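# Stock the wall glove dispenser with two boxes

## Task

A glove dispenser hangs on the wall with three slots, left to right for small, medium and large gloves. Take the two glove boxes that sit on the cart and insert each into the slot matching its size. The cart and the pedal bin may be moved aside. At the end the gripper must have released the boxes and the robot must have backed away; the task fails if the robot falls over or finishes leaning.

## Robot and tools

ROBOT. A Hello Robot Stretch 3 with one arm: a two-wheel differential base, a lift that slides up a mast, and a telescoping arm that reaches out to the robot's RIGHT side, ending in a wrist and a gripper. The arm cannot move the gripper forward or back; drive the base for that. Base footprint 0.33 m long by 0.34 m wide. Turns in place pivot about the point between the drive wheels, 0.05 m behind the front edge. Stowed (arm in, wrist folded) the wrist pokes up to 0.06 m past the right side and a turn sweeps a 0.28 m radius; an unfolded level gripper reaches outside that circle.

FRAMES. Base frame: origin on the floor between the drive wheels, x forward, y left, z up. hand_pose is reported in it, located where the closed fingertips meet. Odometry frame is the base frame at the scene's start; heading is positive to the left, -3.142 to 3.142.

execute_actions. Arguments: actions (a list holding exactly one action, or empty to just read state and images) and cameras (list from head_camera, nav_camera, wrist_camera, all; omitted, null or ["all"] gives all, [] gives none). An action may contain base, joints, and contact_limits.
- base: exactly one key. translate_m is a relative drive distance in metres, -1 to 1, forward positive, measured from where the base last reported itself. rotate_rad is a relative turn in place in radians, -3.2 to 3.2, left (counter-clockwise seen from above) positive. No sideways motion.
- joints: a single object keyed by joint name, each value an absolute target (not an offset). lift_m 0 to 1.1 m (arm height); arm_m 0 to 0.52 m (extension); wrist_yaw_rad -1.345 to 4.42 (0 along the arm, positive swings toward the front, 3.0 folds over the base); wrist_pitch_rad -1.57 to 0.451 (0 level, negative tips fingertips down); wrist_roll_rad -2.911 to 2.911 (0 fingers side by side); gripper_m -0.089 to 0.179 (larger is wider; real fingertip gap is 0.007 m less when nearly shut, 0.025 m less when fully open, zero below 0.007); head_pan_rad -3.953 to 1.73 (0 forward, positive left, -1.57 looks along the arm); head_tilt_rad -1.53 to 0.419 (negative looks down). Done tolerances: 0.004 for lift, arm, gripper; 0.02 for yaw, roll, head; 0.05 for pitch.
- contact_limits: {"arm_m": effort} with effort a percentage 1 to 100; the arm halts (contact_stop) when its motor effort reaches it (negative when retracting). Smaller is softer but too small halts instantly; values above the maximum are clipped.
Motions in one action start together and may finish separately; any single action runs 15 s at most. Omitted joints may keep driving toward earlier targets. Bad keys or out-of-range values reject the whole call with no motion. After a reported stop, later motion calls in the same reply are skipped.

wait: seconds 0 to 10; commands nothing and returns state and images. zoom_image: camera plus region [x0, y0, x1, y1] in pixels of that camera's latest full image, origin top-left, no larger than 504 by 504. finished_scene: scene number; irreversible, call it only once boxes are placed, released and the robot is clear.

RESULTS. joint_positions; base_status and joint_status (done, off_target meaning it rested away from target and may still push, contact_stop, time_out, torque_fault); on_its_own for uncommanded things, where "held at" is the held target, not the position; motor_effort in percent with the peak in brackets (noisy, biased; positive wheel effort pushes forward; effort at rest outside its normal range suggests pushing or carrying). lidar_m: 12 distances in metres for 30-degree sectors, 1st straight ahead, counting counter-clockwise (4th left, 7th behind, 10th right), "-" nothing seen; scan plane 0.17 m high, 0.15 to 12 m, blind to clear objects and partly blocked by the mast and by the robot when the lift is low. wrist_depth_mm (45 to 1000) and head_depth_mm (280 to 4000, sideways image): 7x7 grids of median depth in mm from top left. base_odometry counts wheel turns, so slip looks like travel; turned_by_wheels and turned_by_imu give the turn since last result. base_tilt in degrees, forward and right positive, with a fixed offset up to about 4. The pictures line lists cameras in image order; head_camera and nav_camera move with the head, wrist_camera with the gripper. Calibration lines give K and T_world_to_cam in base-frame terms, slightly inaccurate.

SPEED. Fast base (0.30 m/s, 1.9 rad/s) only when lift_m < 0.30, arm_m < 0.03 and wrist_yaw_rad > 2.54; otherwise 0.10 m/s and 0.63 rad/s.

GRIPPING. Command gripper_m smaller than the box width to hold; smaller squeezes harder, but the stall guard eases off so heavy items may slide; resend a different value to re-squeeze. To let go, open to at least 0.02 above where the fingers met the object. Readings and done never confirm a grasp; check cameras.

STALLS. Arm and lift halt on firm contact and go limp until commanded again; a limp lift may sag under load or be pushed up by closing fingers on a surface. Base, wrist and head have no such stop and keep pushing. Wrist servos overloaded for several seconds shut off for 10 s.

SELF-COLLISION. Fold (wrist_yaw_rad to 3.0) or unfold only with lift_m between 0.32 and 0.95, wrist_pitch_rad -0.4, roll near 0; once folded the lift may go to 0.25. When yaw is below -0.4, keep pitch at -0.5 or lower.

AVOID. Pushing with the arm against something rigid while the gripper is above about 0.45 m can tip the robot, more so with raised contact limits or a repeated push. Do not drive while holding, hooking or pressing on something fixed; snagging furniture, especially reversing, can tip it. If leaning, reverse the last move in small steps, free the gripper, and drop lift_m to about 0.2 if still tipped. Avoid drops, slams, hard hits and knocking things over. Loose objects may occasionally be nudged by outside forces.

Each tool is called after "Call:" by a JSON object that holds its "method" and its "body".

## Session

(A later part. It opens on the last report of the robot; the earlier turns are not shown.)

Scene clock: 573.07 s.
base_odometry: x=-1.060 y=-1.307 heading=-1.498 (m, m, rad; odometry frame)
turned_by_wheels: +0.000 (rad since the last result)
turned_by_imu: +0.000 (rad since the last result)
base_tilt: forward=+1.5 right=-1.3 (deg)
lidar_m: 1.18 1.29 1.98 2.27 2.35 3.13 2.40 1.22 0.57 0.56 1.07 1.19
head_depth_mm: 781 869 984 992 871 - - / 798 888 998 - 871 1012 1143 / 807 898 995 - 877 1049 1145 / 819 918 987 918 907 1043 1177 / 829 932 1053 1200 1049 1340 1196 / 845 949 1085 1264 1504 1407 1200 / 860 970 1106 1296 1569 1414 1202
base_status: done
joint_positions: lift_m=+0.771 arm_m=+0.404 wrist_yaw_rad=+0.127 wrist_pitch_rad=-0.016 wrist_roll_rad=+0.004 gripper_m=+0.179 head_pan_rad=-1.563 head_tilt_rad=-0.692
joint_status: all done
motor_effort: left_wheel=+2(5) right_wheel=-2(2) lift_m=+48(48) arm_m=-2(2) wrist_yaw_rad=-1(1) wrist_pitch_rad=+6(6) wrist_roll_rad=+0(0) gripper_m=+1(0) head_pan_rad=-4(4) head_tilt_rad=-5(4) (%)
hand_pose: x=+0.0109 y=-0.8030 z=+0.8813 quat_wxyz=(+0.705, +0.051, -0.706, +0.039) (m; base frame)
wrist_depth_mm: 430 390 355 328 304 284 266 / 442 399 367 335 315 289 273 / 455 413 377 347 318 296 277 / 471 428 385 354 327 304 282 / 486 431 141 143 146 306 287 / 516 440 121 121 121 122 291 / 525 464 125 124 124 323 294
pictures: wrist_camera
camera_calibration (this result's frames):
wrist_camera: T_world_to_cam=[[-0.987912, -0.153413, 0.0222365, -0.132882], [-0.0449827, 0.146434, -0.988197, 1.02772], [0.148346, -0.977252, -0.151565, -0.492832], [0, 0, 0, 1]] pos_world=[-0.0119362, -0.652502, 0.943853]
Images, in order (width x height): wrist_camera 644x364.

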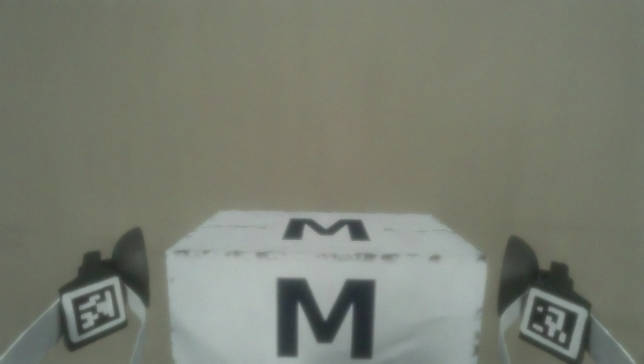

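Call:
{"method": "execute_actions", "body": {"actions": [{"joints": {"gripper_m": 0.09, "arm_m": 0.409}}], "cameras": ["wrist_camera"]}}

Call:
{"method": "execute_actions", "body": {"actions": [{"joints": {"lift_m": 0.90, "wrist_pitch_rad": 0.08}}], "cameras": ["head_camera", "wrist_camera"]}}

Scene clock: 586.33 s.
base_odometry: x=-1.060 y=-1.307 heading=-1.498 (m, m, rad; odometry frame)
turned_by_wheels: +0.000 (rad since the last result)
turned_by_imu: +0.000 (rad since the last result)
base_tilt: forward=+1.5 right=-1.2 (deg)
lidar_m: 1.18 1.29 1.99 2.28 2.36 3.14 2.39 1.22 0.57 0.56 1.07 1.19
head_depth_mm: 781 868 981 1002 870 - - / 797 882 993 - 875 1016 1154 / 804 897 995 - 873 1046 1149 / 815 913 991 924 908 1046 1166 / 834 927 1052 1206 1059 1347 1192 / 846 946 1082 1263 1499 1407 1194 / 862 965 1107 1299 1551 1408 1195
base_status: not commanded
joint_positions: lift_m=+0.771 arm_m=+0.409 wrist_yaw_rad=+0.126 wrist_pitch_rad=-0.016 wrist_roll_rad=+0.004 gripper_m=+0.091 head_pan_rad=-1.563 head_tilt_rad=-0.692
joint_status: all done
motor_effort: left_wheel=+2(2) right_wheel=-2(2) lift_m=+48(48) arm_m=+4(4) wrist_yaw_rad=-1(2) wrist_pitch_rad=+6(6) wrist_roll_rad=+0(0) gripper_m=-20(100) head_pan_rad=-4(4) head_tilt_rad=-5(5) (%)
hand_pose: x=+0.0107 y=-0.8075 z=+0.8813 quat_wxyz=(+0.705, +0.050, -0.707, +0.039) (m; base frame)
wrist_depth_mm: 421 387 351 325 301 281 263 / 436 398 363 334 307 287 267 / 448 406 370 339 316 292 272 / 466 420 381 347 321 299 278 / 487 435 138 140 144 302 284 / 490 453 124 124 123 301 289 / 521 456 127 126 126 319 295
pictures: wrist_camera
camera_calibration (this result's frames):
wrist_camera: T_world_to_cam=[[-0.988079, -0.152335, 0.0222385, -0.132984], [-0.0448249, 0.146483, -0.988197, 1.02842], [0.147279, -0.977413, -0.151565, -0.497359], [0, 0, 0, 1]] pos_world=[-0.0120487, -0.65703, 0.943854]
Images, in order (width x height): wrist_camera 644x364.

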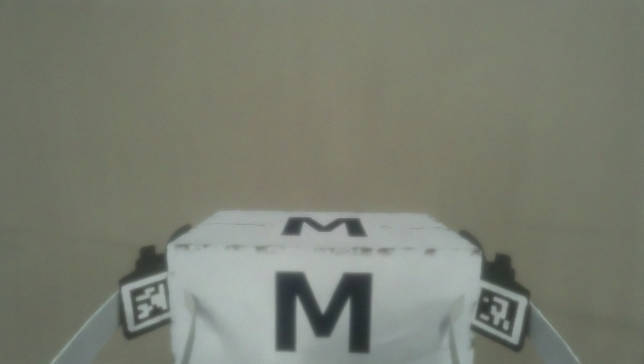

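Scene clock: 588.33 s.
base_odometry: x=-1.060 y=-1.307 heading=-1.498 (m, m, rad; odometry frame)
turned_by_wheels: +0.000 (rad since the last result)
turned_by_imu: +0.000 (rad since the last result)
base_tilt: forward=+1.5 right=-1.2 (deg)
lidar_m: 1.18 1.29 1.99 2.28 2.36 3.14 2.40 1.22 0.57 0.56 1.07 1.19
head_depth_mm: 784 875 955 - 808 987 1155 / 796 873 - 1003 874 1017 1141 / 807 888 - 1001 875 1042 1151 / 817 900 794 967 905 1042 1173 / 834 931 1072 1196 1055 1342 1201 / 846 947 1084 1266 1505 1408 1201 / 864 968 1107 1292 1558 1412 1196
base_status: not commanded
joint_positions: lift_m=+0.900 arm_m=+0.409 wrist_yaw_rad=+0.126 wrist_pitch_rad=-0.001 wrist_roll_rad=+0.004 gripper_m=+0.091 head_pan_rad=-1.563 head_tilt_rad=-0.692
joint_status: wrist_pitch_rad off_target (ended at -0.001, target +0.080); the others done
motor_effort: left_wheel=+2(2) right_wheel=-1(2) lift_m=+54(57) arm_m=+4(4) wrist_yaw_rad=-1(1) wrist_pitch_rad=+29(32) wrist_roll_rad=+0(0) gripper_m=-19(19) head_pan_rad=-4(4) head_tilt_rad=-5(5) (%)
hand_pose: x=+0.0107 y=-0.8079 z=+1.0138 quat_wxyz=(+0.705, +0.045, -0.707, +0.044) (m; base frame)
wrist_depth_mm: 426 386 353 328 302 281 263 / 436 395 360 331 308 286 270 / 449 407 368 340 316 292 274 / 465 420 383 345 320 298 280 / 476 437 143 146 149 301 285 / 495 458 124 124 124 303 290 / 516 453 126 126 126 315 294
pictures: head_camera (sideways: a quarter turn clockwise sets it upright), wrist_camera
camera_calibration (this result's frames):
head_camera: T_world_to_cam=[[0.00676427, 0.611378, -0.79131, 1.05189], [0.999939, 0.00278487, 0.0106993, -0.0185669], [0.00874501, -0.791334, -0.611322, 0.74959], [0, 0, 0, 1]] pos_world=[0.00489533, -0.0498721, 1.29081]
wrist_camera: T_world_to_cam=[[-0.988111, -0.152067, 0.0226213, -0.136103], [-0.0430543, 0.132452, -0.990254, 1.15013], [0.147588, -0.979455, -0.137424, -0.493669], [0, 0, 0, 1]] pos_world=[-0.0121068, -0.656561, 1.07416]
Images, in order (width x height): head_camera 896x504, wrist_camera 644x364.

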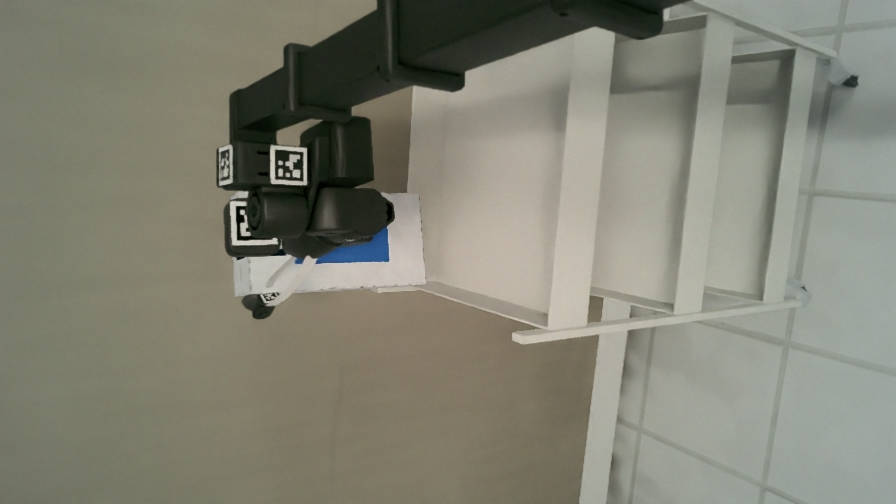

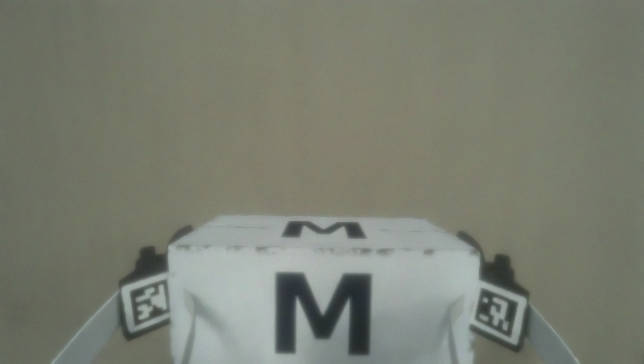

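Call:
{"method": "execute_actions", "body": {"actions": [{"base": {"rotate_rad": 0.842}, "joints": {"lift_m": 1.04, "arm_m": 0.0, "wrist_yaw_rad": 0.0, "wrist_pitch_rad": 0.11, "head_tilt_rad": -0.6}}], "cameras": []}}

Call:
{"method": "execute_actions", "body": {"actions": [{"base": {"translate_m": 1.0}}], "cameras": []}}

Call:
{"method": "execute_actions", "body": {"actions": [{"base": {"rotate_rad": 0.582}}], "cameras": []}}

Call:
{"method": "execute_actions", "body": {"actions": [{"base": {"translate_m": 0.122}}]}}

Scene clock: 611.53 s.
base_odometry: x=-1.060 y=-1.307 heading=-0.656 (m, m, rad; odometry frame)
turned_by_wheels: +0.842 (rad since the last result)
turned_by_imu: +0.832 (rad since the last result)
base_tilt: forward=+1.5 right=-1.2 (deg)
lidar_m: 1.58 2.78 2.28 2.92 3.23 1.47 0.60 0.56 0.57 1.24 1.18 1.21
head_depth_mm: 1056 1133 1191 - - - 1188 / 1179 1266 - - - - 1172 / 1252 1375 - - - - 1194 / 1160 1273 342 365 430 1489 1247 / 1099 1199 1281 1466 1659 1499 1245 / 1034 1129 1237 1375 1544 1500 1247 / 989 1065 1158 1274 1424 1499 1256
base_status: done
joint_positions: lift_m=+1.040 arm_m=+0.002 wrist_yaw_rad=+0.000 wrist_pitch_rad=+0.029 wrist_roll_rad=+0.004 gripper_m=+0.091 head_pan_rad=-1.563 head_tilt_rad=-0.606
joint_status: wrist_pitch_rad off_target (ended at +0.029, target +0.110); the others done
joint sent to its limit — the command would take arm_m past its lower limit, so that joint was sent only as far as its limit.
motor_effort: left_wheel=-1(7) right_wheel=+1(11) lift_m=+53(53) arm_m=-3(4) wrist_yaw_rad=-1(3) wrist_pitch_rad=+29(33) wrist_roll_rad=+0(0) gripper_m=-19(20) head_pan_rad=-4(4) head_tilt_rad=+4(16) (%)
hand_pose: x=-0.0213 y=-0.4035 z=+1.1615 quat_wxyz=(+0.706, -0.010, -0.708, +0.010) (m; base frame)
wrist_depth_mm: 707 810 952 - - 771 624 / 729 843 971 - - 768 628 / 743 821 971 - - 772 619 / 761 850 991 - - 774 639 / 778 857 143 146 150 741 643 / 769 812 125 124 124 708 635 / 764 868 126 126 126 762 646
pictures: none
No camera images: the call's "cameras" was empty. Leave "cameras" out to get every camera's image.

Scene clock: 622.70 s.
base_odometry: x=-0.268 y=-1.917 heading=-0.656 (m, m, rad; odometry frame)
turned_by_wheels: +0.000 (rad since the last result)
turned_by_imu: +0.002 (rad since the last result)
base_tilt: forward=+1.5 right=-1.2 (deg)
lidar_m: 0.85 1.94 1.87 1.82 3.67 2.72 1.47 1.43 0.95 0.67 0.63 0.65
head_depth_mm: 743 831 928 - - - 1189 / 688 767 - - - - 1174 / 644 710 - - - - 1189 / 602 663 341 365 430 1102 1225 / 566 619 661 760 870 997 1164 / 540 585 641 708 783 909 1055 / 508 553 601 651 612 683 947
base_status: done
joint_positions: lift_m=+1.040 arm_m=+0.002 wrist_yaw_rad=+0.000 wrist_pitch_rad=+0.029 wrist_roll_rad=+0.004 gripper_m=+0.091 head_pan_rad=-1.563 head_tilt_rad=-0.606
joint_status: not commanded
motor_effort: left_wheel=-1(2) right_wheel=+1(7) lift_m=+53(53) arm_m=-3(2) wrist_yaw_rad=-1(1) wrist_pitch_rad=+29(29) wrist_roll_rad=+0(0) gripper_m=-19(19) head_pan_rad=-3(4) head_tilt_rad=+4(3) (%)
hand_pose: x=-0.0214 y=-0.4035 z=+1.1615 quat_wxyz=(+0.706, -0.010, -0.708, +0.010) (m; base frame)
wrist_depth_mm: 328 364 425 501 617 776 - / 331 373 430 508 625 827 - / 336 378 433 523 633 849 - / 339 382 444 528 662 868 - / 345 383 144 146 151 915 - / 348 369 124 124 124 - - / 347 397 126 126 126 925 -
pictures: none
No camera images: the call's "cameras" was empty. Leave "cameras" out to get every camera's image.

Scene clock: 624.57 s.
base_odometry: x=-0.268 y=-1.917 heading=-0.074 (m, m, rad; odometry frame)
turned_by_wheels: +0.582 (rad since the last result)
turned_by_imu: +0.575 (rad since the last result)
base_tilt: forward=+1.5 right=-1.2 (deg)
lidar_m: 1.93 1.83 1.89 3.65 2.55 1.45 1.42 0.89 0.65 0.63 0.66 0.90
head_depth_mm: 502 552 595 - - - 1160 / 502 552 - - - - 1168 / 503 552 - - - - 1169 / 504 555 342 366 430 941 1144 / 504 556 601 702 795 943 1136 / 506 554 621 699 770 950 1143 / 507 558 623 701 795 953 1147
base_status: done
joint_positions: lift_m=+1.040 arm_m=+0.002 wrist_yaw_rad=+0.000 wrist_pitch_rad=+0.029 wrist_roll_rad=+0.004 gripper_m=+0.091 head_pan_rad=-1.563 head_tilt_rad=-0.606
joint_status: not commanded
motor_effort: left_wheel=-1(5) right_wheel=+1(7) lift_m=+53(53) arm_m=-3(2) wrist_yaw_rad=-1(1) wrist_pitch_rad=+29(29) wrist_roll_rad=+0(0) gripper_m=-18(19) head_pan_rad=-4(4) head_tilt_rad=+4(3) (%)
hand_pose: x=-0.0213 y=-0.4035 z=+1.1615 quat_wxyz=(+0.706, -0.010, -0.708, +0.010) (m; base frame)
wrist_depth_mm: 374 373 370 370 372 373 372 / 377 377 379 378 375 372 375 / 386 384 387 382 386 379 382 / 394 393 393 390 390 389 390 / 402 396 144 146 150 394 396 / 410 407 124 124 124 404 400 / 418 416 126 126 126 418 412
pictures: none
No camera images: the call's "cameras" was empty. Leave "cameras" out to get every camera's image.

Scene clock: 626.87 s.
base_odometry: x=-0.146 y=-1.926 heading=-0.075 (m, m, rad; odometry frame)
turned_by_wheels: +0.000 (rad since the last result)
turned_by_imu: +0.000 (rad since the last result)
base_tilt: forward=+1.5 right=-1.2 (deg)
lidar_m: 1.82 1.76 1.74 3.65 2.73 1.57 1.55 0.89 0.65 0.63 0.66 0.91
head_depth_mm: 501 553 594 - - - 1164 / 502 552 - - - - 1177 / 502 553 - - - - 1165 / 504 556 342 364 431 937 1147 / 505 556 600 702 805 943 1139 / 505 557 622 703 791 949 1150 / 507 559 624 705 811 950 1151
base_status: done
joint_positions: lift_m=+1.040 arm_m=+0.002 wrist_yaw_rad=+0.000 wrist_pitch_rad=+0.029 wrist_roll_rad=+0.004 gripper_m=+0.091 head_pan_rad=-1.563 head_tilt_rad=-0.606
joint_status: not commanded
motor_effort: left_wheel=-1(2) right_wheel=+2(6) lift_m=+53(54) arm_m=-3(2) wrist_yaw_rad=-1(1) wrist_pitch_rad=+29(29) wrist_roll_rad=+0(0) gripper_m=-19(19) head_pan_rad=-4(4) head_tilt_rad=+4(4) (%)
hand_pose: x=-0.0214 y=-0.4035 z=+1.1615 quat_wxyz=(+0.706, -0.010, -0.708, +0.010) (m; base frame)
wrist_depth_mm: 372 372 371 372 370 370 370 / 379 376 379 381 379 377 376 / 384 388 387 391 381 382 383 / 395 393 395 391 391 392 392 / 398 398 143 146 150 399 398 / 407 410 124 125 124 401 405 / 416 415 126 126 126 420 414
pictures: head_camera (sideways: a quarter turn clockwise sets it upright), nav_camera (sideways: a quarter turn counterclockwise sets it upright), wrist_camera
camera_calibration (this result's frames):
head_camera: T_world_to_cam=[[0.00730153, 0.541493, -0.840673, 1.11624], [0.999932, 0.00371146, 0.0110754, -0.0190576], [0.00911736, -0.840697, -0.541429, 0.65866], [0, 0, 0, 1]] pos_world=[0.00490084, -0.0506321, 1.29522]
nav_camera: T_world_to_cam=[[0.0490648, -0.604874, 0.794808, -0.99232], [-0.998636, -0.0154669, 0.0498767, -0.00566577], [-0.0178759, -0.796171, -0.604808, 0.748592], [0, 0, 0, 1]] pos_world=[0.0564118, -0.00431002, 1.24174]
wrist_camera: T_world_to_cam=[[-0.999378, -0.0263814, 0.0234143, -0.0601079], [-0.0261099, 0.106956, -0.993921, 1.23579], [0.0237168, -0.993914, -0.107579, -0.115596], [0, 0, 0, 1]] pos_world=[-0.0250626, -0.248653, 1.21725]
Images, in order (width x height): head_camera 896x504, nav_camera 672x504, wrist_camera 644x364.

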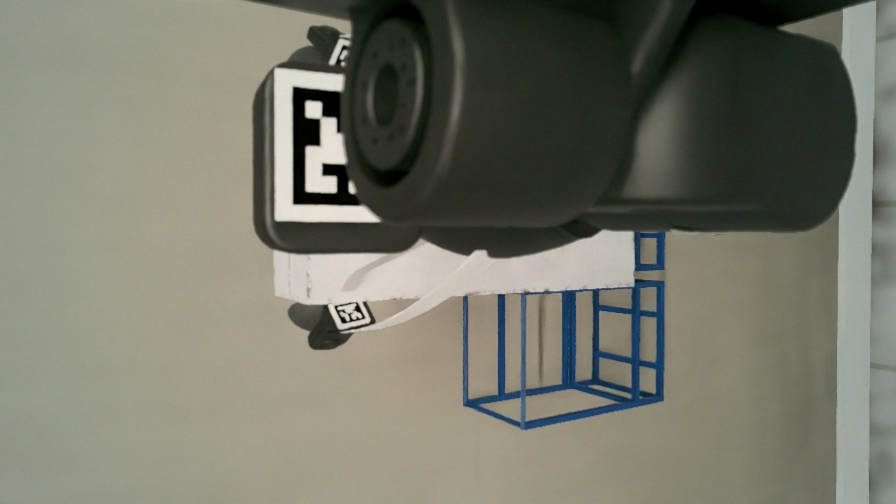

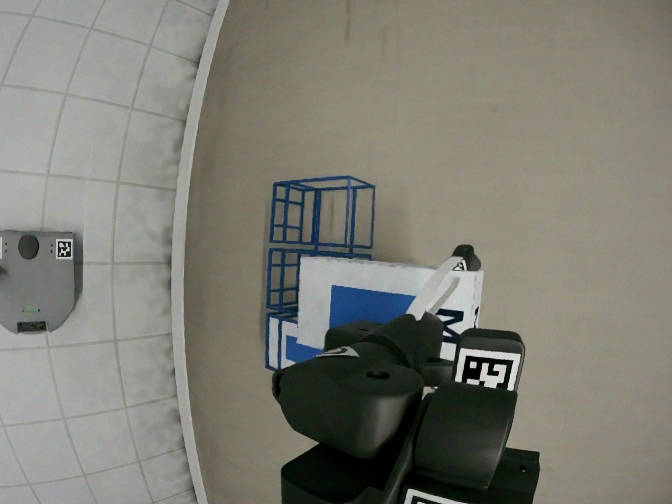

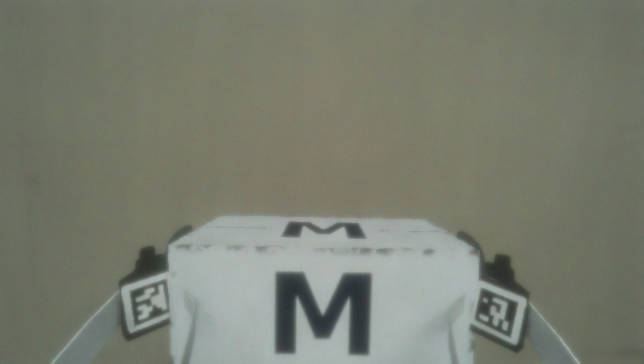

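Call:
{"method": "execute_actions", "body": {"actions": [{"base": {"translate_m": -0.007}, "joints": {"arm_m": 0.194, "lift_m": 1.02}}], "cameras": ["head_camera", "wrist_camera"]}}

Call:
{"method": "zoom_image", "body": {"camera": "head_camera", "region": [430, 120, 610, 310]}}

Scene clock: 641.33 s.
base_odometry: x=-0.153 y=-1.926 heading=-0.075 (m, m, rad; odometry frame)
turned_by_wheels: +0.000 (rad since the last result)
turned_by_imu: +0.000 (rad since the last result)
base_tilt: forward=+1.5 right=-1.2 (deg)
lidar_m: 1.82 1.76 1.75 3.64 2.72 1.56 1.54 0.89 0.66 0.63 0.66 0.90
head_depth_mm: 501 537 613 611 660 932 1125 / 501 533 - 626 677 931 1131 / 502 545 - 615 785 941 1142 / 504 546 527 610 795 947 1138 / 505 555 620 700 790 945 1148 / 505 557 621 704 790 949 1155 / 507 559 621 704 808 951 1151
base_status: done
joint_positions: lift_m=+1.020 arm_m=+0.194 wrist_yaw_rad=+0.000 wrist_pitch_rad=+0.029 wrist_roll_rad=+0.004 gripper_m=+0.091 head_pan_rad=-1.563 head_tilt_rad=-0.606
joint_status: all done
motor_effort: left_wheel=-1(5) right_wheel=+2(2) lift_m=+35(52) arm_m=+3(4) wrist_yaw_rad=+0(0) wrist_pitch_rad=+29(29) wrist_roll_rad=+0(0) gripper_m=-19(18) head_pan_rad=-4(4) head_tilt_rad=+3(3) (%)
hand_pose: x=-0.0215 y=-0.5956 z=+1.1421 quat_wxyz=(+0.706, -0.010, -0.708, +0.010) (m; base frame)
wrist_depth_mm: 189 189 189 189 188 188 188 / 193 193 193 193 192 191 192 / 197 197 196 196 196 195 195 / 200 201 200 200 199 199 198 / 203 203 144 146 150 203 202 / 208 208 124 124 125 206 206 / 212 213 126 126 126 212 211
pictures: head_camera (sideways: a quarter turn clockwise sets it upright), wrist_camera
camera_calibration (this result's frames):
head_camera: T_world_to_cam=[[0.00730972, 0.541486, -0.840678, 1.11625], [0.999932, 0.00369653, 0.0110754, -0.0190577], [0.00910477, -0.840702, -0.541422, 0.658651], [0, 0, 0, 1]] pos_world=[0.00490008, -0.0506321, 1.29522]
wrist_camera: T_world_to_cam=[[-0.999387, -0.0260058, 0.023417, -0.0645976], [-0.0260704, 0.106883, -0.99393, 1.23702], [0.0233451, -0.993931, -0.107495, -0.308741], [0, 0, 0, 1]] pos_world=[-0.0251008, -0.440764, 1.19784]
Images, in order (width x height): head_camera 896x504, wrist_camera 644x364.

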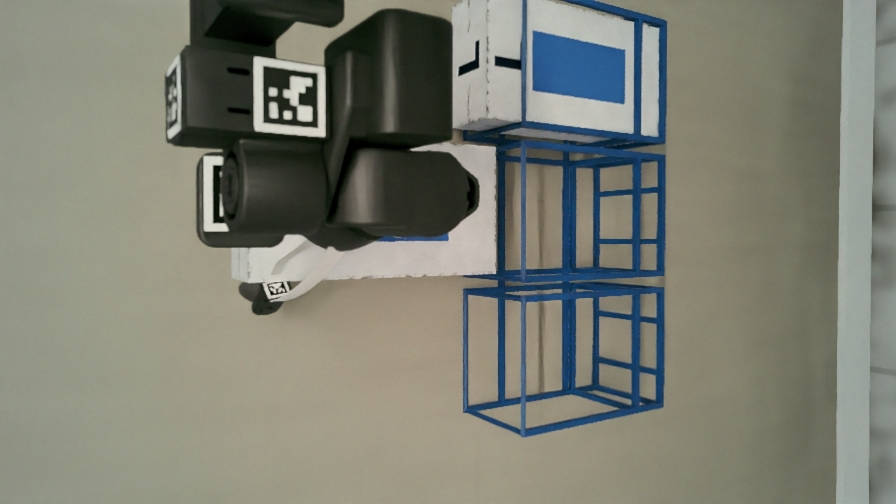

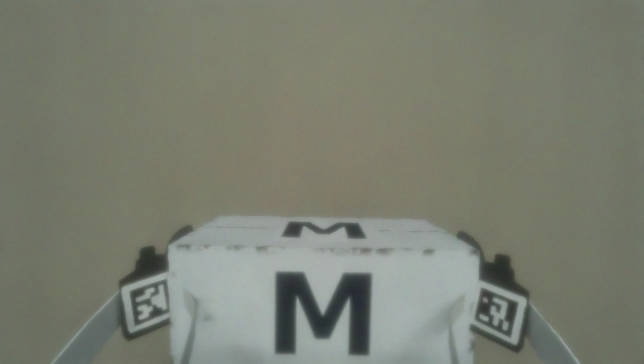

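Region (430, 120, 610, 310) of head_camera's 896x504 image, scaled by 2.653, with more detail than that image has; it fills the left 477 columns of this view, and the rest is white.

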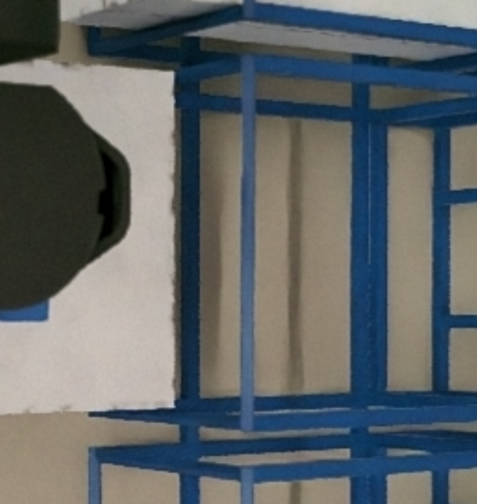

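Call:
{"method": "execute_actions", "body": {"actions": [{"base": {"translate_m": 0.002}}], "cameras": []}}

Call:
{"method": "execute_actions", "body": {"actions": [{"joints": {"lift_m": 0.95}}], "cameras": ["head_camera"]}}

Scene clock: 647.20 s.
base_odometry: x=-0.151 y=-1.926 heading=-0.075 (m, m, rad; odometry frame)
turned_by_wheels: +0.000 (rad since the last result)
turned_by_imu: +0.000 (rad since the last result)
base_tilt: forward=+1.5 right=-1.2 (deg)
lidar_m: 1.82 1.76 1.74 3.64 2.72 1.56 1.54 0.89 0.66 0.63 0.66 0.90
head_depth_mm: 502 535 615 613 661 930 1122 / 502 534 - 635 676 937 1131 / 501 547 - 614 785 944 1134 / 503 547 526 611 795 946 1135 / 505 556 620 700 804 946 1145 / 505 559 621 700 790 952 1144 / 507 559 623 705 811 950 1150
base_status: done
joint_positions: lift_m=+1.020 arm_m=+0.194 wrist_yaw_rad=+0.000 wrist_pitch_rad=+0.029 wrist_roll_rad=+0.004 gripper_m=+0.091 head_pan_rad=-1.563 head_tilt_rad=-0.606
joint_status: not commanded
motor_effort: left_wheel=-1(2) right_wheel=+1(5) lift_m=+35(34) arm_m=+4(4) wrist_yaw_rad=-1(2) wrist_pitch_rad=+29(29) wrist_roll_rad=+0(0) gripper_m=-20(20) head_pan_rad=-4(4) head_tilt_rad=+3(4) (%)
hand_pose: x=-0.0214 y=-0.5956 z=+1.1421 quat_wxyz=(+0.706, -0.010, -0.708, +0.010) (m; base frame)
wrist_depth_mm: 190 189 189 189 189 188 188 / 192 193 193 192 192 192 191 / 196 197 197 197 197 197 195 / 200 200 199 199 199 200 198 / 204 204 143 146 150 203 204 / 208 207 125 124 124 205 207 / 212 213 126 126 126 213 210
pictures: none
No camera images: the call's "cameras" was empty. Leave "cameras" out to get every camera's image.

Scene clock: 648.67 s.
base_odometry: x=-0.151 y=-1.926 heading=-0.075 (m, m, rad; odometry frame)
turned_by_wheels: +0.000 (rad since the last result)
turned_by_imu: +0.000 (rad since the last result)
base_tilt: forward=+1.5 right=-1.2 (deg)
lidar_m: 1.82 1.76 1.74 3.65 2.72 1.57 1.54 0.89 0.65 0.63 0.66 0.90
head_depth_mm: 501 553 601 - 673 935 1121 / 502 553 597 - 689 934 1129 / 502 554 597 - 816 942 1129 / 503 554 599 621 790 942 1138 / 504 556 619 697 804 951 1148 / 506 556 621 701 792 950 1152 / 506 558 623 704 808 953 1152
base_status: not commanded
joint_positions: lift_m=+0.950 arm_m=+0.194 wrist_yaw_rad=+0.000 wrist_pitch_rad=+0.029 wrist_roll_rad=+0.004 gripper_m=+0.091 head_pan_rad=-1.563 head_tilt_rad=-0.606
joint_status: all done
motor_effort: left_wheel=-1(1) right_wheel=+1(1) lift_m=+34(35) arm_m=+3(3) wrist_yaw_rad=-1(1) wrist_pitch_rad=+29(29) wrist_roll_rad=+0(0) gripper_m=-19(18) head_pan_rad=-4(4) head_tilt_rad=+4(4) (%)
hand_pose: x=-0.0214 y=-0.5956 z=+1.0721 quat_wxyz=(+0.706, -0.010, -0.708, +0.010) (m; base frame)
wrist_depth_mm: 189 190 189 189 189 188 188 / 193 193 193 192 192 192 192 / 197 196 195 196 196 195 195 / 200 201 200 200 200 198 199 / 205 203 143 145 150 202 203 / 209 206 124 124 124 206 207 / 212 212 127 126 126 212 211
pictures: head_camera (sideways: a quarter turn clockwise sets it upright)
camera_calibration (this result's frames):
head_camera: T_world_to_cam=[[0.00730978, 0.541486, -0.840678, 1.11625], [0.999932, 0.00369641, 0.0110754, -0.0190577], [0.00910467, -0.840702, -0.541422, 0.658651], [0, 0, 0, 1]] pos_world=[0.00490007, -0.0506321, 1.29522]
Images, in order (width x height): head_camera 896x504.

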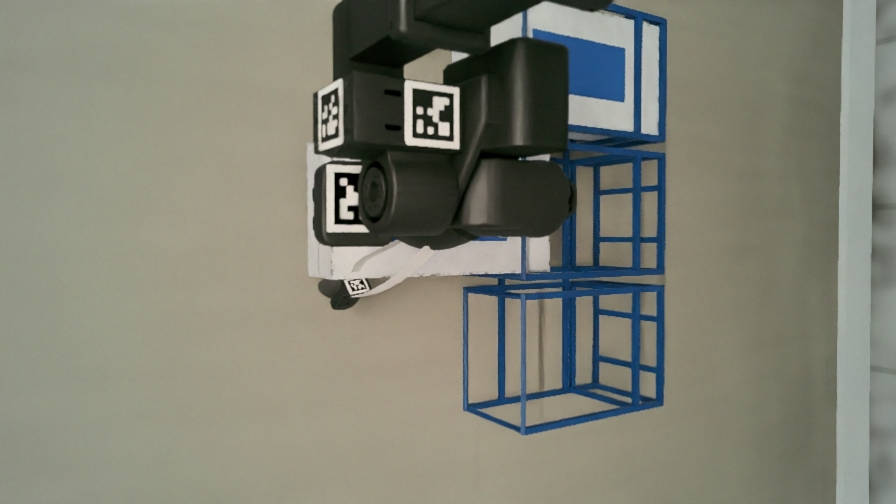

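Call:
{"method": "execute_actions", "body": {"actions": [{"joints": {"lift_m": 0.845, "arm_m": 0.19}}], "cameras": ["head_camera", "wrist_camera"]}}

Scene clock: 659.83 s.
base_odometry: x=-0.151 y=-1.926 heading=-0.075 (m, m, rad; odometry frame)
turned_by_wheels: +0.000 (rad since the last result)
turned_by_imu: +0.000 (rad since the last result)
base_tilt: forward=+1.5 right=-1.3 (deg)
lidar_m: 1.83 1.76 1.74 3.65 2.72 1.56 1.54 0.89 0.66 0.63 0.66 0.90
head_depth_mm: 502 551 614 656 - 961 1127 / 502 553 617 662 - 984 1131 / 503 554 615 608 - 974 1129 / 502 553 620 631 706 944 1140 / 504 556 619 701 808 941 1146 / 506 556 622 701 791 947 1147 / 507 558 623 704 810 951 1149
base_status: not commanded
joint_positions: lift_m=+0.845 arm_m=+0.190 wrist_yaw_rad=+0.000 wrist_pitch_rad=+0.029 wrist_roll_rad=+0.004 gripper_m=+0.091 head_pan_rad=-1.563 head_tilt_rad=-0.606
joint_status: all done
motor_effort: left_wheel=-1(1) right_wheel=+1(1) lift_m=+34(38) arm_m=-3(3) wrist_yaw_rad=-1(0) wrist_pitch_rad=+30(30) wrist_roll_rad=+0(0) gripper_m=-19(19) head_pan_rad=-4(4) head_tilt_rad=+4(4) (%)
hand_pose: x=-0.0214 y=-0.5920 z=+0.9671 quat_wxyz=(+0.706, -0.010, -0.708, +0.010) (m; base frame)
wrist_depth_mm: 192 192 192 192 193 192 191 / 196 196 196 196 195 195 195 / 201 201 199 199 200 199 198 / 205 204 203 203 203 203 203 / 208 207 143 146 151 206 207 / 212 210 125 124 125 208 210 / 216 217 126 126 126 144 145
pictures: head_camera (sideways: a quarter turn clockwise sets it upright), wrist_camera
camera_calibration (this result's frames):
head_camera: T_world_to_cam=[[0.00730965, 0.541486, -0.840678, 1.11625], [0.999932, 0.00369665, 0.0110754, -0.0190577], [0.00910487, -0.840702, -0.541422, 0.658651], [0, 0, 0, 1]] pos_world=[0.00490008, -0.0506321, 1.29522]
wrist_camera: T_world_to_cam=[[-0.999382, -0.0262033, 0.0234172, -0.0604742], [-0.0260913, 0.10686, -0.993932, 1.06272], [0.0235419, -0.993929, -0.107478, -0.324045], [0, 0, 0, 1]] pos_world=[-0.0250806, -0.437224, 1.02286]
Images, in order (width x height): head_camera 896x504, wrist_camera 644x364.

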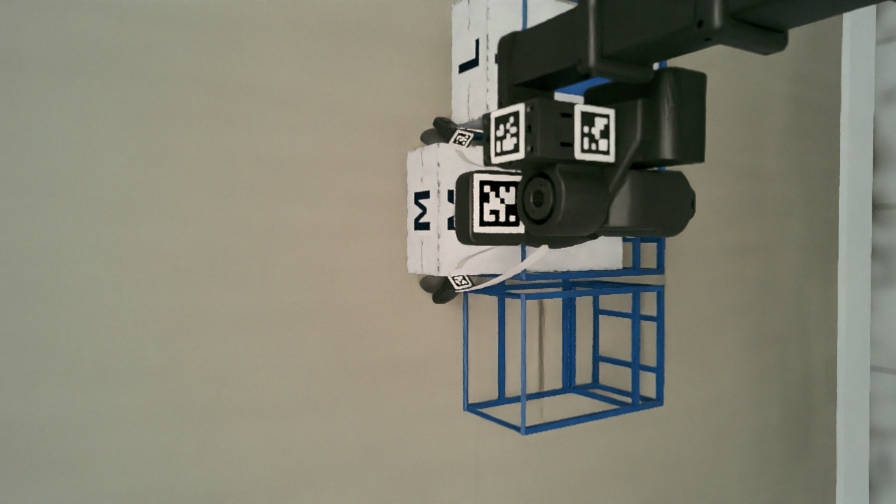

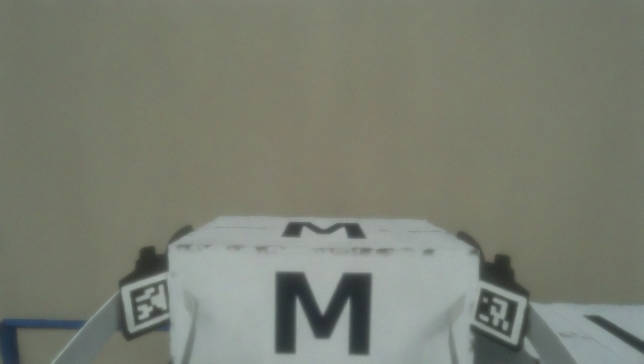

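Call:
{"method": "execute_actions", "body": {"actions": [{"joints": {"lift_m": 0.82}}], "cameras": ["head_camera", "wrist_camera"]}}

Scene clock: 665.07 s.
base_odometry: x=-0.151 y=-1.926 heading=-0.075 (m, m, rad; odometry frame)
turned_by_wheels: +0.000 (rad since the last result)
turned_by_imu: +0.000 (rad since the last result)
base_tilt: forward=+1.5 right=-1.3 (deg)
lidar_m: 1.83 1.76 1.74 3.65 2.72 1.56 1.54 0.90 0.65 0.63 0.66 0.90
head_depth_mm: 502 551 613 656 633 - 1136 / 502 553 615 658 - 998 1124 / 502 553 616 644 - 991 1130 / 504 556 618 663 707 945 1143 / 504 557 618 699 808 945 1141 / 505 557 620 703 792 954 1148 / 506 559 624 705 810 952 1156
base_status: not commanded
joint_positions: lift_m=+0.820 arm_m=+0.190 wrist_yaw_rad=+0.000 wrist_pitch_rad=+0.029 wrist_roll_rad=+0.004 gripper_m=+0.091 head_pan_rad=-1.563 head_tilt_rad=-0.606
joint_status: all done
motor_effort: left_wheel=-1(1) right_wheel=+1(1) lift_m=+34(37) arm_m=-2(3) wrist_yaw_rad=+0(1) wrist_pitch_rad=+29(29) wrist_roll_rad=+0(0) gripper_m=-18(20) head_pan_rad=-5(4) head_tilt_rad=+4(4) (%)
hand_pose: x=-0.0214 y=-0.5920 z=+0.9421 quat_wxyz=(+0.706, -0.010, -0.708, +0.010) (m; base frame)
wrist_depth_mm: 194 193 192 193 193 192 193 / 196 196 197 196 196 196 196 / 200 201 200 200 199 199 199 / 204 203 204 203 203 203 203 / 207 209 143 146 150 207 207 / 211 211 125 124 124 138 144 / 215 212 126 126 126 137 113
pictures: head_camera (sideways: a quarter turn clockwise sets it upright), wrist_camera
camera_calibration (this result's frames):
head_camera: T_world_to_cam=[[0.00730959, 0.541486, -0.840678, 1.11625], [0.999932, 0.00369677, 0.0110754, -0.0190577], [0.00910497, -0.840702, -0.541422, 0.658651], [0, 0, 0, 1]] pos_world=[0.00490009, -0.0506321, 1.29522]
wrist_camera: T_world_to_cam=[[-0.999382, -0.0262087, 0.0234199, -0.0598932], [-0.0260945, 0.10686, -0.993932, 1.03787], [0.023547, -0.993929, -0.107478, -0.326731], [0, 0, 0, 1]] pos_world=[-0.0250799, -0.437224, 0.997861]
Images, in order (width x height): head_camera 896x504, wrist_camera 644x364.

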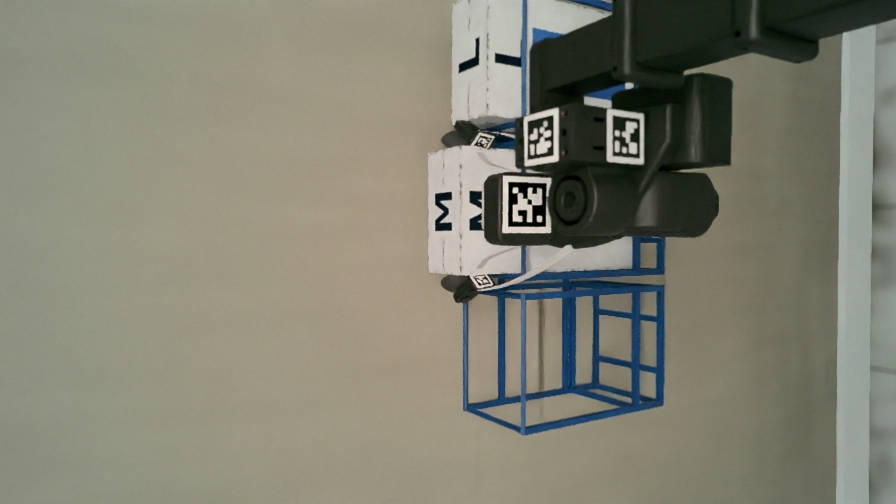

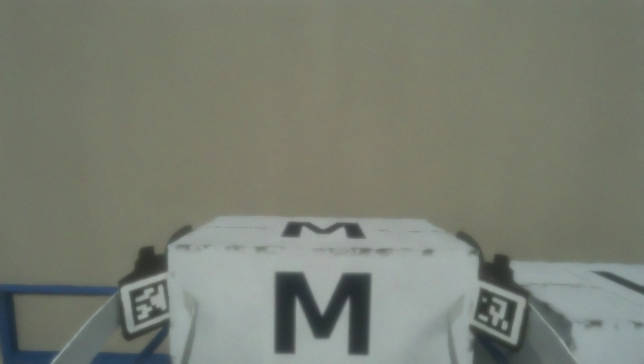

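Call:
{"method": "execute_actions", "body": {"actions": [{"joints": {"lift_m": 0.802}}], "cameras": ["head_camera", "wrist_camera"]}}

Scene clock: 668.80 s.
base_odometry: x=-0.151 y=-1.926 heading=-0.075 (m, m, rad; odometry frame)
turned_by_wheels: +0.000 (rad since the last result)
turned_by_imu: +0.000 (rad since the last result)
base_tilt: forward=+1.5 right=-1.2 (deg)
lidar_m: 1.82 1.75 1.74 3.64 2.72 1.57 1.54 0.89 0.66 0.63 0.66 0.90
head_depth_mm: 502 551 614 656 647 - 1158 / 503 552 615 659 636 - 1129 / 503 554 616 660 - - 1134 / 504 556 619 661 710 943 1137 / 504 556 621 699 803 948 1138 / 505 556 622 701 789 945 1145 / 506 558 623 703 808 953 1151
base_status: not commanded
joint_positions: lift_m=+0.802 arm_m=+0.190 wrist_yaw_rad=+0.000 wrist_pitch_rad=+0.034 wrist_roll_rad=+0.004 gripper_m=+0.091 head_pan_rad=-1.563 head_tilt_rad=-0.606
joint_status: all done
motor_effort: left_wheel=-1(1) right_wheel=+1(1) lift_m=+33(35) arm_m=-2(3) wrist_yaw_rad=+0(1) wrist_pitch_rad=+27(29) wrist_roll_rad=+0(0) gripper_m=-18(20) head_pan_rad=-4(4) head_tilt_rad=+4(4) (%)
hand_pose: x=-0.0214 y=-0.5921 z=+0.9255 quat_wxyz=(+0.706, -0.012, -0.708, +0.012) (m; base frame)
wrist_depth_mm: 194 193 193 193 193 193 192 / 197 196 196 195 196 196 196 / 201 200 200 199 199 201 199 / 204 204 204 204 203 202 202 / 208 208 144 146 150 175 204 / 211 209 124 124 125 127 112 / 215 210 126 126 126 127 112
pictures: head_camera (sideways: a quarter turn clockwise sets it upright), wrist_camera
camera_calibration (this result's frames):
head_camera: T_world_to_cam=[[0.00730978, 0.541486, -0.840678, 1.11625], [0.999932, 0.00369642, 0.0110754, -0.0190577], [0.00910467, -0.840702, -0.541422, 0.658651], [0, 0, 0, 1]] pos_world=[0.00490007, -0.0506321, 1.29522]
wrist_camera: T_world_to_cam=[[-0.99938, -0.0261705, 0.0235616, -0.0595923], [-0.0261096, 0.101721, -0.99447, 1.01879], [0.0236291, -0.994469, -0.102342, -0.333668], [0, 0, 0, 1]] pos_world=[-0.0250709, -0.437014, 0.980408]
Images, in order (width x height): head_camera 896x504, wrist_camera 644x364.

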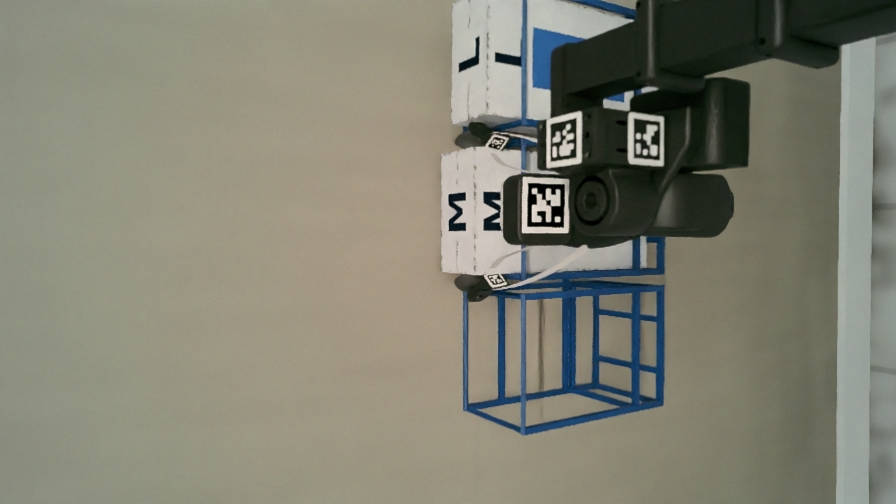

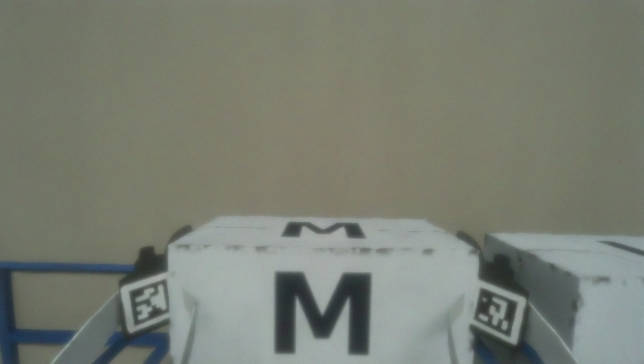

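Call:
{"method": "execute_actions", "body": {"actions": [{"joints": {"gripper_m": 0.163}}], "cameras": ["head_camera", "wrist_camera"]}}

Scene clock: 674.77 s.
base_odometry: x=-0.151 y=-1.926 heading=-0.075 (m, m, rad; odometry frame)
turned_by_wheels: +0.000 (rad since the last result)
turned_by_imu: +0.000 (rad since the last result)
base_tilt: forward=+1.5 right=-1.3 (deg)
lidar_m: 1.83 1.75 1.74 3.65 2.72 1.57 1.54 0.89 0.65 0.63 0.66 0.90
head_depth_mm: 502 552 614 657 648 - 1166 / 501 554 617 663 634 - 1121 / 502 552 617 661 - - 1134 / 504 556 617 670 699 966 1142 / 505 556 619 688 804 948 1144 / 507 557 624 701 789 946 1152 / 506 559 623 704 806 955 1157
base_status: not commanded
joint_positions: lift_m=+0.802 arm_m=+0.190 wrist_yaw_rad=+0.014 wrist_pitch_rad=+0.077 wrist_roll_rad=+0.004 gripper_m=+0.163 head_pan_rad=-1.563 head_tilt_rad=-0.606
joint_status: all done
motor_effort: left_wheel=+1(1) right_wheel=-4(4) lift_m=+33(33) arm_m=-3(2) wrist_yaw_rad=-12(12) wrist_pitch_rad=+11(27) wrist_roll_rad=+0(0) gripper_m=+4(100) head_pan_rad=-4(4) head_tilt_rad=+4(4) (%)
hand_pose: x=-0.0178 y=-0.5925 z=+0.9367 quat_wxyz=(+0.705, -0.022, -0.708, +0.032) (m; base frame)
wrist_depth_mm: 202 200 200 199 198 197 196 / 204 203 202 202 200 198 198 / 206 205 204 203 202 201 199 / 208 207 206 204 204 202 202 / 210 209 207 207 205 204 203 / 212 - 125 124 123 128 128 / 214 210 124 123 122 128 109
pictures: head_camera (sideways: a quarter turn clockwise sets it upright), wrist_camera
camera_calibration (this result's frames):
head_camera: T_world_to_cam=[[0.00730959, 0.541486, -0.840678, 1.11625], [0.999932, 0.00369677, 0.0110754, -0.0190577], [0.00910497, -0.840702, -0.541422, 0.658651], [0, 0, 0, 1]] pos_world=[0.00490009, -0.0506321, 1.29522]
wrist_camera: T_world_to_cam=[[-0.998934, -0.0390332, 0.0246465, -0.0649152], [-0.0268933, 0.0581231, -0.997947, 1.00743], [0.0375205, -0.997546, -0.0591108, -0.375077], [0, 0, 0, 1]] pos_world=[-0.0236798, -0.435246, 0.984788]
Images, in order (width x height): head_camera 896x504, wrist_camera 644x364.

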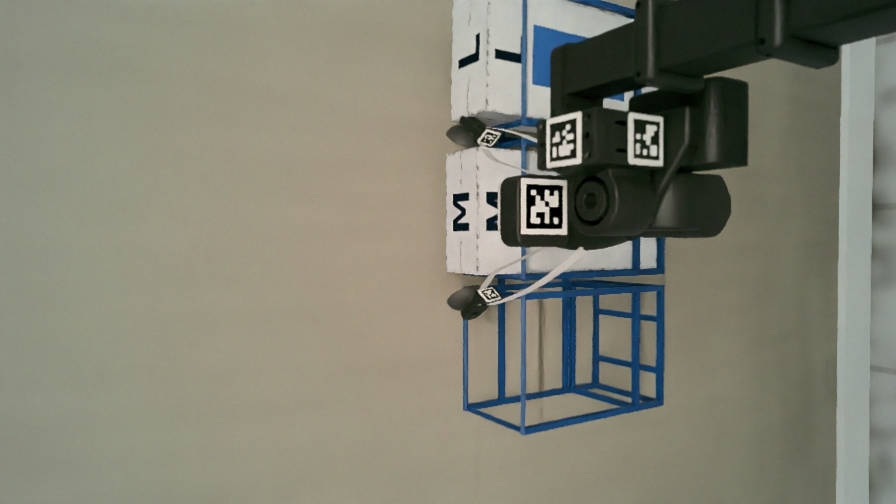

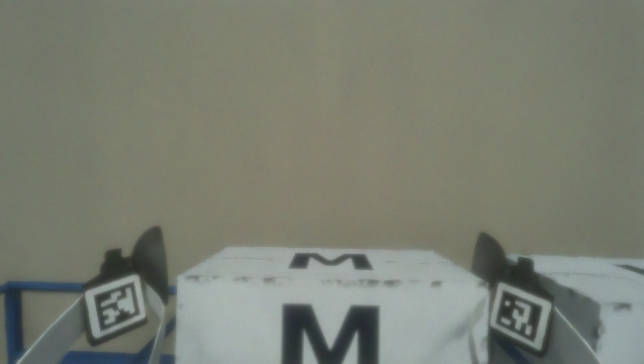

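Call:
{"method": "execute_actions", "body": {"actions": [{"joints": {"wrist_yaw_rad": 0.02, "lift_m": 0.86}}], "cameras": []}}

Call:
{"method": "execute_actions", "body": {"actions": [{"joints": {"arm_m": 0.0}}]}}

Scene clock: 681.63 s.
base_odometry: x=-0.151 y=-1.926 heading=-0.075 (m, m, rad; odometry frame)
turned_by_wheels: +0.000 (rad since the last result)
turned_by_imu: +0.000 (rad since the last result)
base_tilt: forward=+1.5 right=-1.2 (deg)
lidar_m: 1.82 1.76 1.74 3.66 2.72 1.56 1.54 0.89 0.66 0.63 0.66 0.91
head_depth_mm: 502 553 615 667 - 954 1127 / 501 553 616 672 - 967 1131 / 503 553 616 670 - 957 1132 / 504 554 618 673 695 942 1139 / 504 556 620 701 805 948 1145 / 507 560 620 700 788 951 1146 / 506 558 623 706 810 948 1146
base_status: not commanded
joint_positions: lift_m=+0.860 arm_m=+0.190 wrist_yaw_rad=+0.022 wrist_pitch_rad=+0.085 wrist_roll_rad=+0.004 gripper_m=+0.163 head_pan_rad=-1.563 head_tilt_rad=-0.606
joint_status: all done
motor_effort: left_wheel=+0(1) right_wheel=+1(4) lift_m=+48(48) arm_m=-3(1) wrist_yaw_rad=-1(13) wrist_pitch_rad=+9(12) wrist_roll_rad=+0(0) gripper_m=+1(4) head_pan_rad=-4(4) head_tilt_rad=+3(3) (%)
hand_pose: x=-0.0158 y=-0.5925 z=+0.9963 quat_wxyz=(+0.705, -0.022, -0.708, +0.038) (m; base frame)
wrist_depth_mm: 204 203 201 200 199 197 196 / 205 204 204 202 200 198 196 / 208 206 205 203 202 200 199 / 210 208 207 205 204 202 200 / 210 210 209 207 206 204 202 / 214 - 210 210 208 - 205 / 214 214 212 212 209 208 205
pictures: none
No camera images: the call's "cameras" was empty. Leave "cameras" out to get every camera's image.

Scene clock: 684.27 s.
base_odometry: x=-0.151 y=-1.926 heading=-0.075 (m, m, rad; odometry frame)
turned_by_wheels: +0.000 (rad since the last result)
turned_by_imu: +0.000 (rad since the last result)
base_tilt: forward=+1.5 right=-1.2 (deg)
lidar_m: 1.82 1.75 1.74 3.64 2.72 1.56 1.54 0.89 0.66 0.63 0.66 0.90
head_depth_mm: 500 553 616 657 663 927 - / 502 553 616 668 692 934 - / 503 555 617 662 666 - - / 504 557 617 674 673 921 1144 / 507 556 619 702 817 947 1144 / 508 560 625 701 791 947 1151 / 506 558 622 705 808 951 1148
base_status: not commanded
joint_positions: lift_m=+0.860 arm_m=+0.002 wrist_yaw_rad=+0.020 wrist_pitch_rad=+0.086 wrist_roll_rad=+0.004 gripper_m=+0.163 head_pan_rad=-1.563 head_tilt_rad=-0.606
joint_status: all done
joint sent to its limit — the command would take arm_m past its lower limit, so that joint was sent only as far as its limit.
motor_effort: left_wheel=+0(0) right_wheel=+0(1) lift_m=+48(48) arm_m=-2(2) wrist_yaw_rad=-1(1) wrist_pitch_rad=+9(9) wrist_roll_rad=+0(0) gripper_m=+1(0) head_pan_rad=-4(4) head_tilt_rad=+4(4) (%)
hand_pose: x=-0.0162 y=-0.4039 z=+0.9963 quat_wxyz=(+0.705, -0.023, -0.708, +0.037) (m; base frame)
wrist_depth_mm: 391 390 389 385 384 378 374 / 395 391 390 387 384 384 377 / 395 393 391 391 386 384 382 / 400 400 396 392 389 385 384 / 406 397 399 397 392 389 385 / 410 - 402 300 311 - 392 / 413 407 305 303 300 299 395
pictures: head_camera (sideways: a quarter turn clockwise sets it upright), nav_camera (sideways: a quarter turn counterclockwise sets it upright), wrist_camera
camera_calibration (this result's frames):
head_camera: T_world_to_cam=[[0.0073098, 0.541483, -0.84068, 1.11625], [0.999932, 0.00369645, 0.0110754, -0.0190577], [0.00910468, -0.840703, -0.541419, 0.658647], [0, 0, 0, 1]] pos_world=[0.00490007, -0.0506322, 1.29522]
nav_camera: T_world_to_cam=[[0.0490556, -0.604866, 0.794815, -0.99233], [-0.998636, -0.0154511, 0.0498768, -0.00566589], [-0.0178879, -0.796178, -0.604798, 0.748579], [0, 0, 0, 1]] pos_world=[0.0564117, -0.0043115, 1.24174]
wrist_camera: T_world_to_cam=[[-0.998669, -0.0451799, 0.0248639, -0.0600855], [-0.0271078, 0.0497503, -0.998394, 1.05311], [0.0438704, -0.997739, -0.0509088, -0.191657], [0, 0, 0, 1]] pos_world=[-0.0230501, -0.246331, 1.04315]
Images, in order (width x height): head_camera 896x504, nav_camera 672x504, wrist_camera 644x364.

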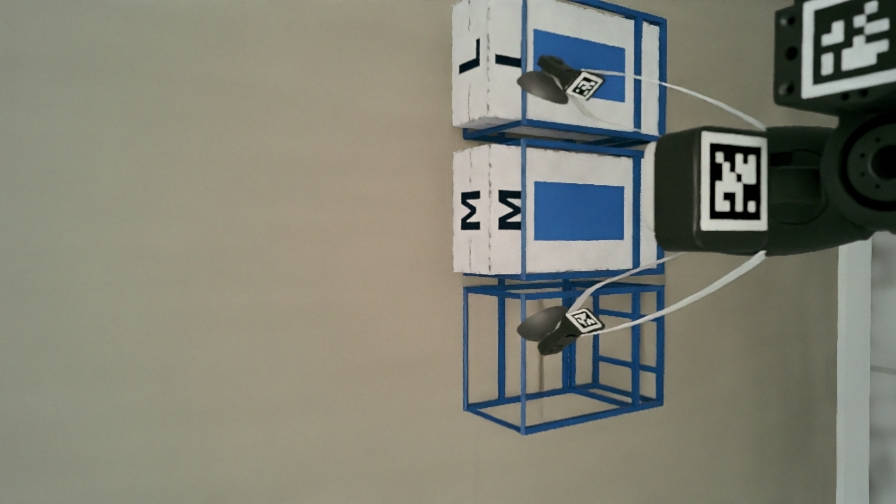

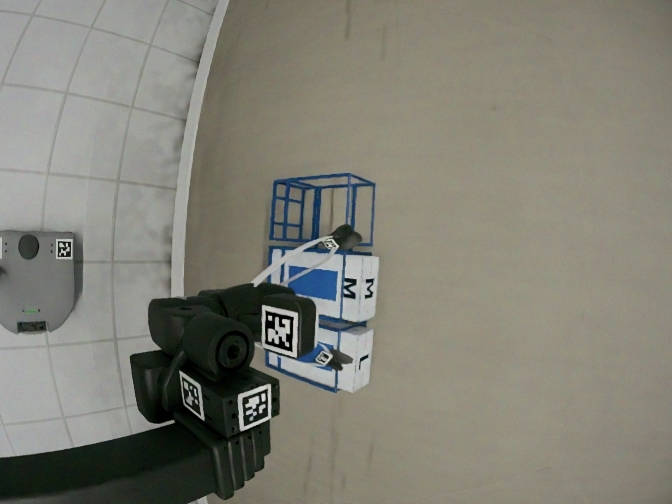

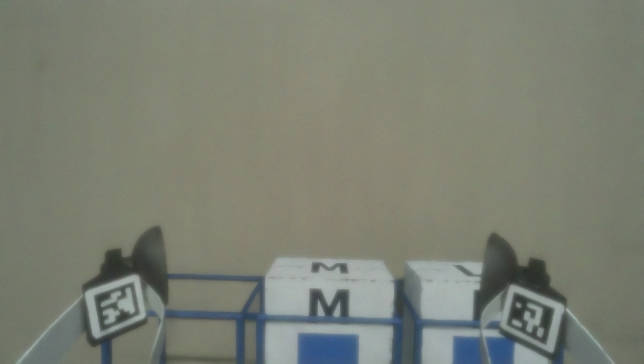

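Call:
{"method": "execute_actions", "body": {"actions": [{"joints": {"wrist_yaw_rad": 1.6}}], "cameras": []}}

Call:
{"method": "finished_scene", "body": {"scene": 1}}

Scene clock: 691.07 s.
base_odometry: x=-0.151 y=-1.926 heading=-0.075 (m, m, rad; odometry frame)
turned_by_wheels: +0.000 (rad since the last result)
turned_by_imu: +0.000 (rad since the last result)
base_tilt: forward=+1.5 right=-1.2 (deg)
lidar_m: 1.82 1.76 1.74 3.65 2.72 1.56 1.54 0.90 0.66 0.63 0.66 0.91
head_depth_mm: 502 552 614 657 659 935 - / 503 553 615 668 673 940 - / 503 554 616 662 663 941 - / 505 555 620 672 678 945 1146 / 504 556 619 701 803 945 1143 / 506 558 622 703 788 953 1085 / 507 559 621 701 811 952 1118
base_status: not commanded
joint_positions: lift_m=+0.860 arm_m=+0.002 wrist_yaw_rad=+1.598 wrist_pitch_rad=+0.086 wrist_roll_rad=+0.004 gripper_m=+0.163 head_pan_rad=-1.563 head_tilt_rad=-0.606
joint_status: all done
motor_effort: left_wheel=+0(0) right_wheel=+0(1) lift_m=+48(48) arm_m=-2(2) wrist_yaw_rad=+1(0) wrist_pitch_rad=+9(9) wrist_roll_rad=+0(0) gripper_m=+0(1) head_pan_rad=-4(4) head_tilt_rad=+4(3) (%)
hand_pose: x=+0.2359 y=-0.1396 z=+0.9963 quat_wxyz=(+0.470, +0.486, -0.515, +0.526) (m; base frame)
wrist_depth_mm: - - - - - 858 566 / - - - - - 861 565 / - - - - - 859 568 / - - - - - 851 549 / - - - - - 819 564 / - - - - - - 558 / - - - - - 908 525
pictures: none
No camera images: the call's "cameras" was empty. Leave "cameras" out to get every camera's image.

The scene is finished: the task was done.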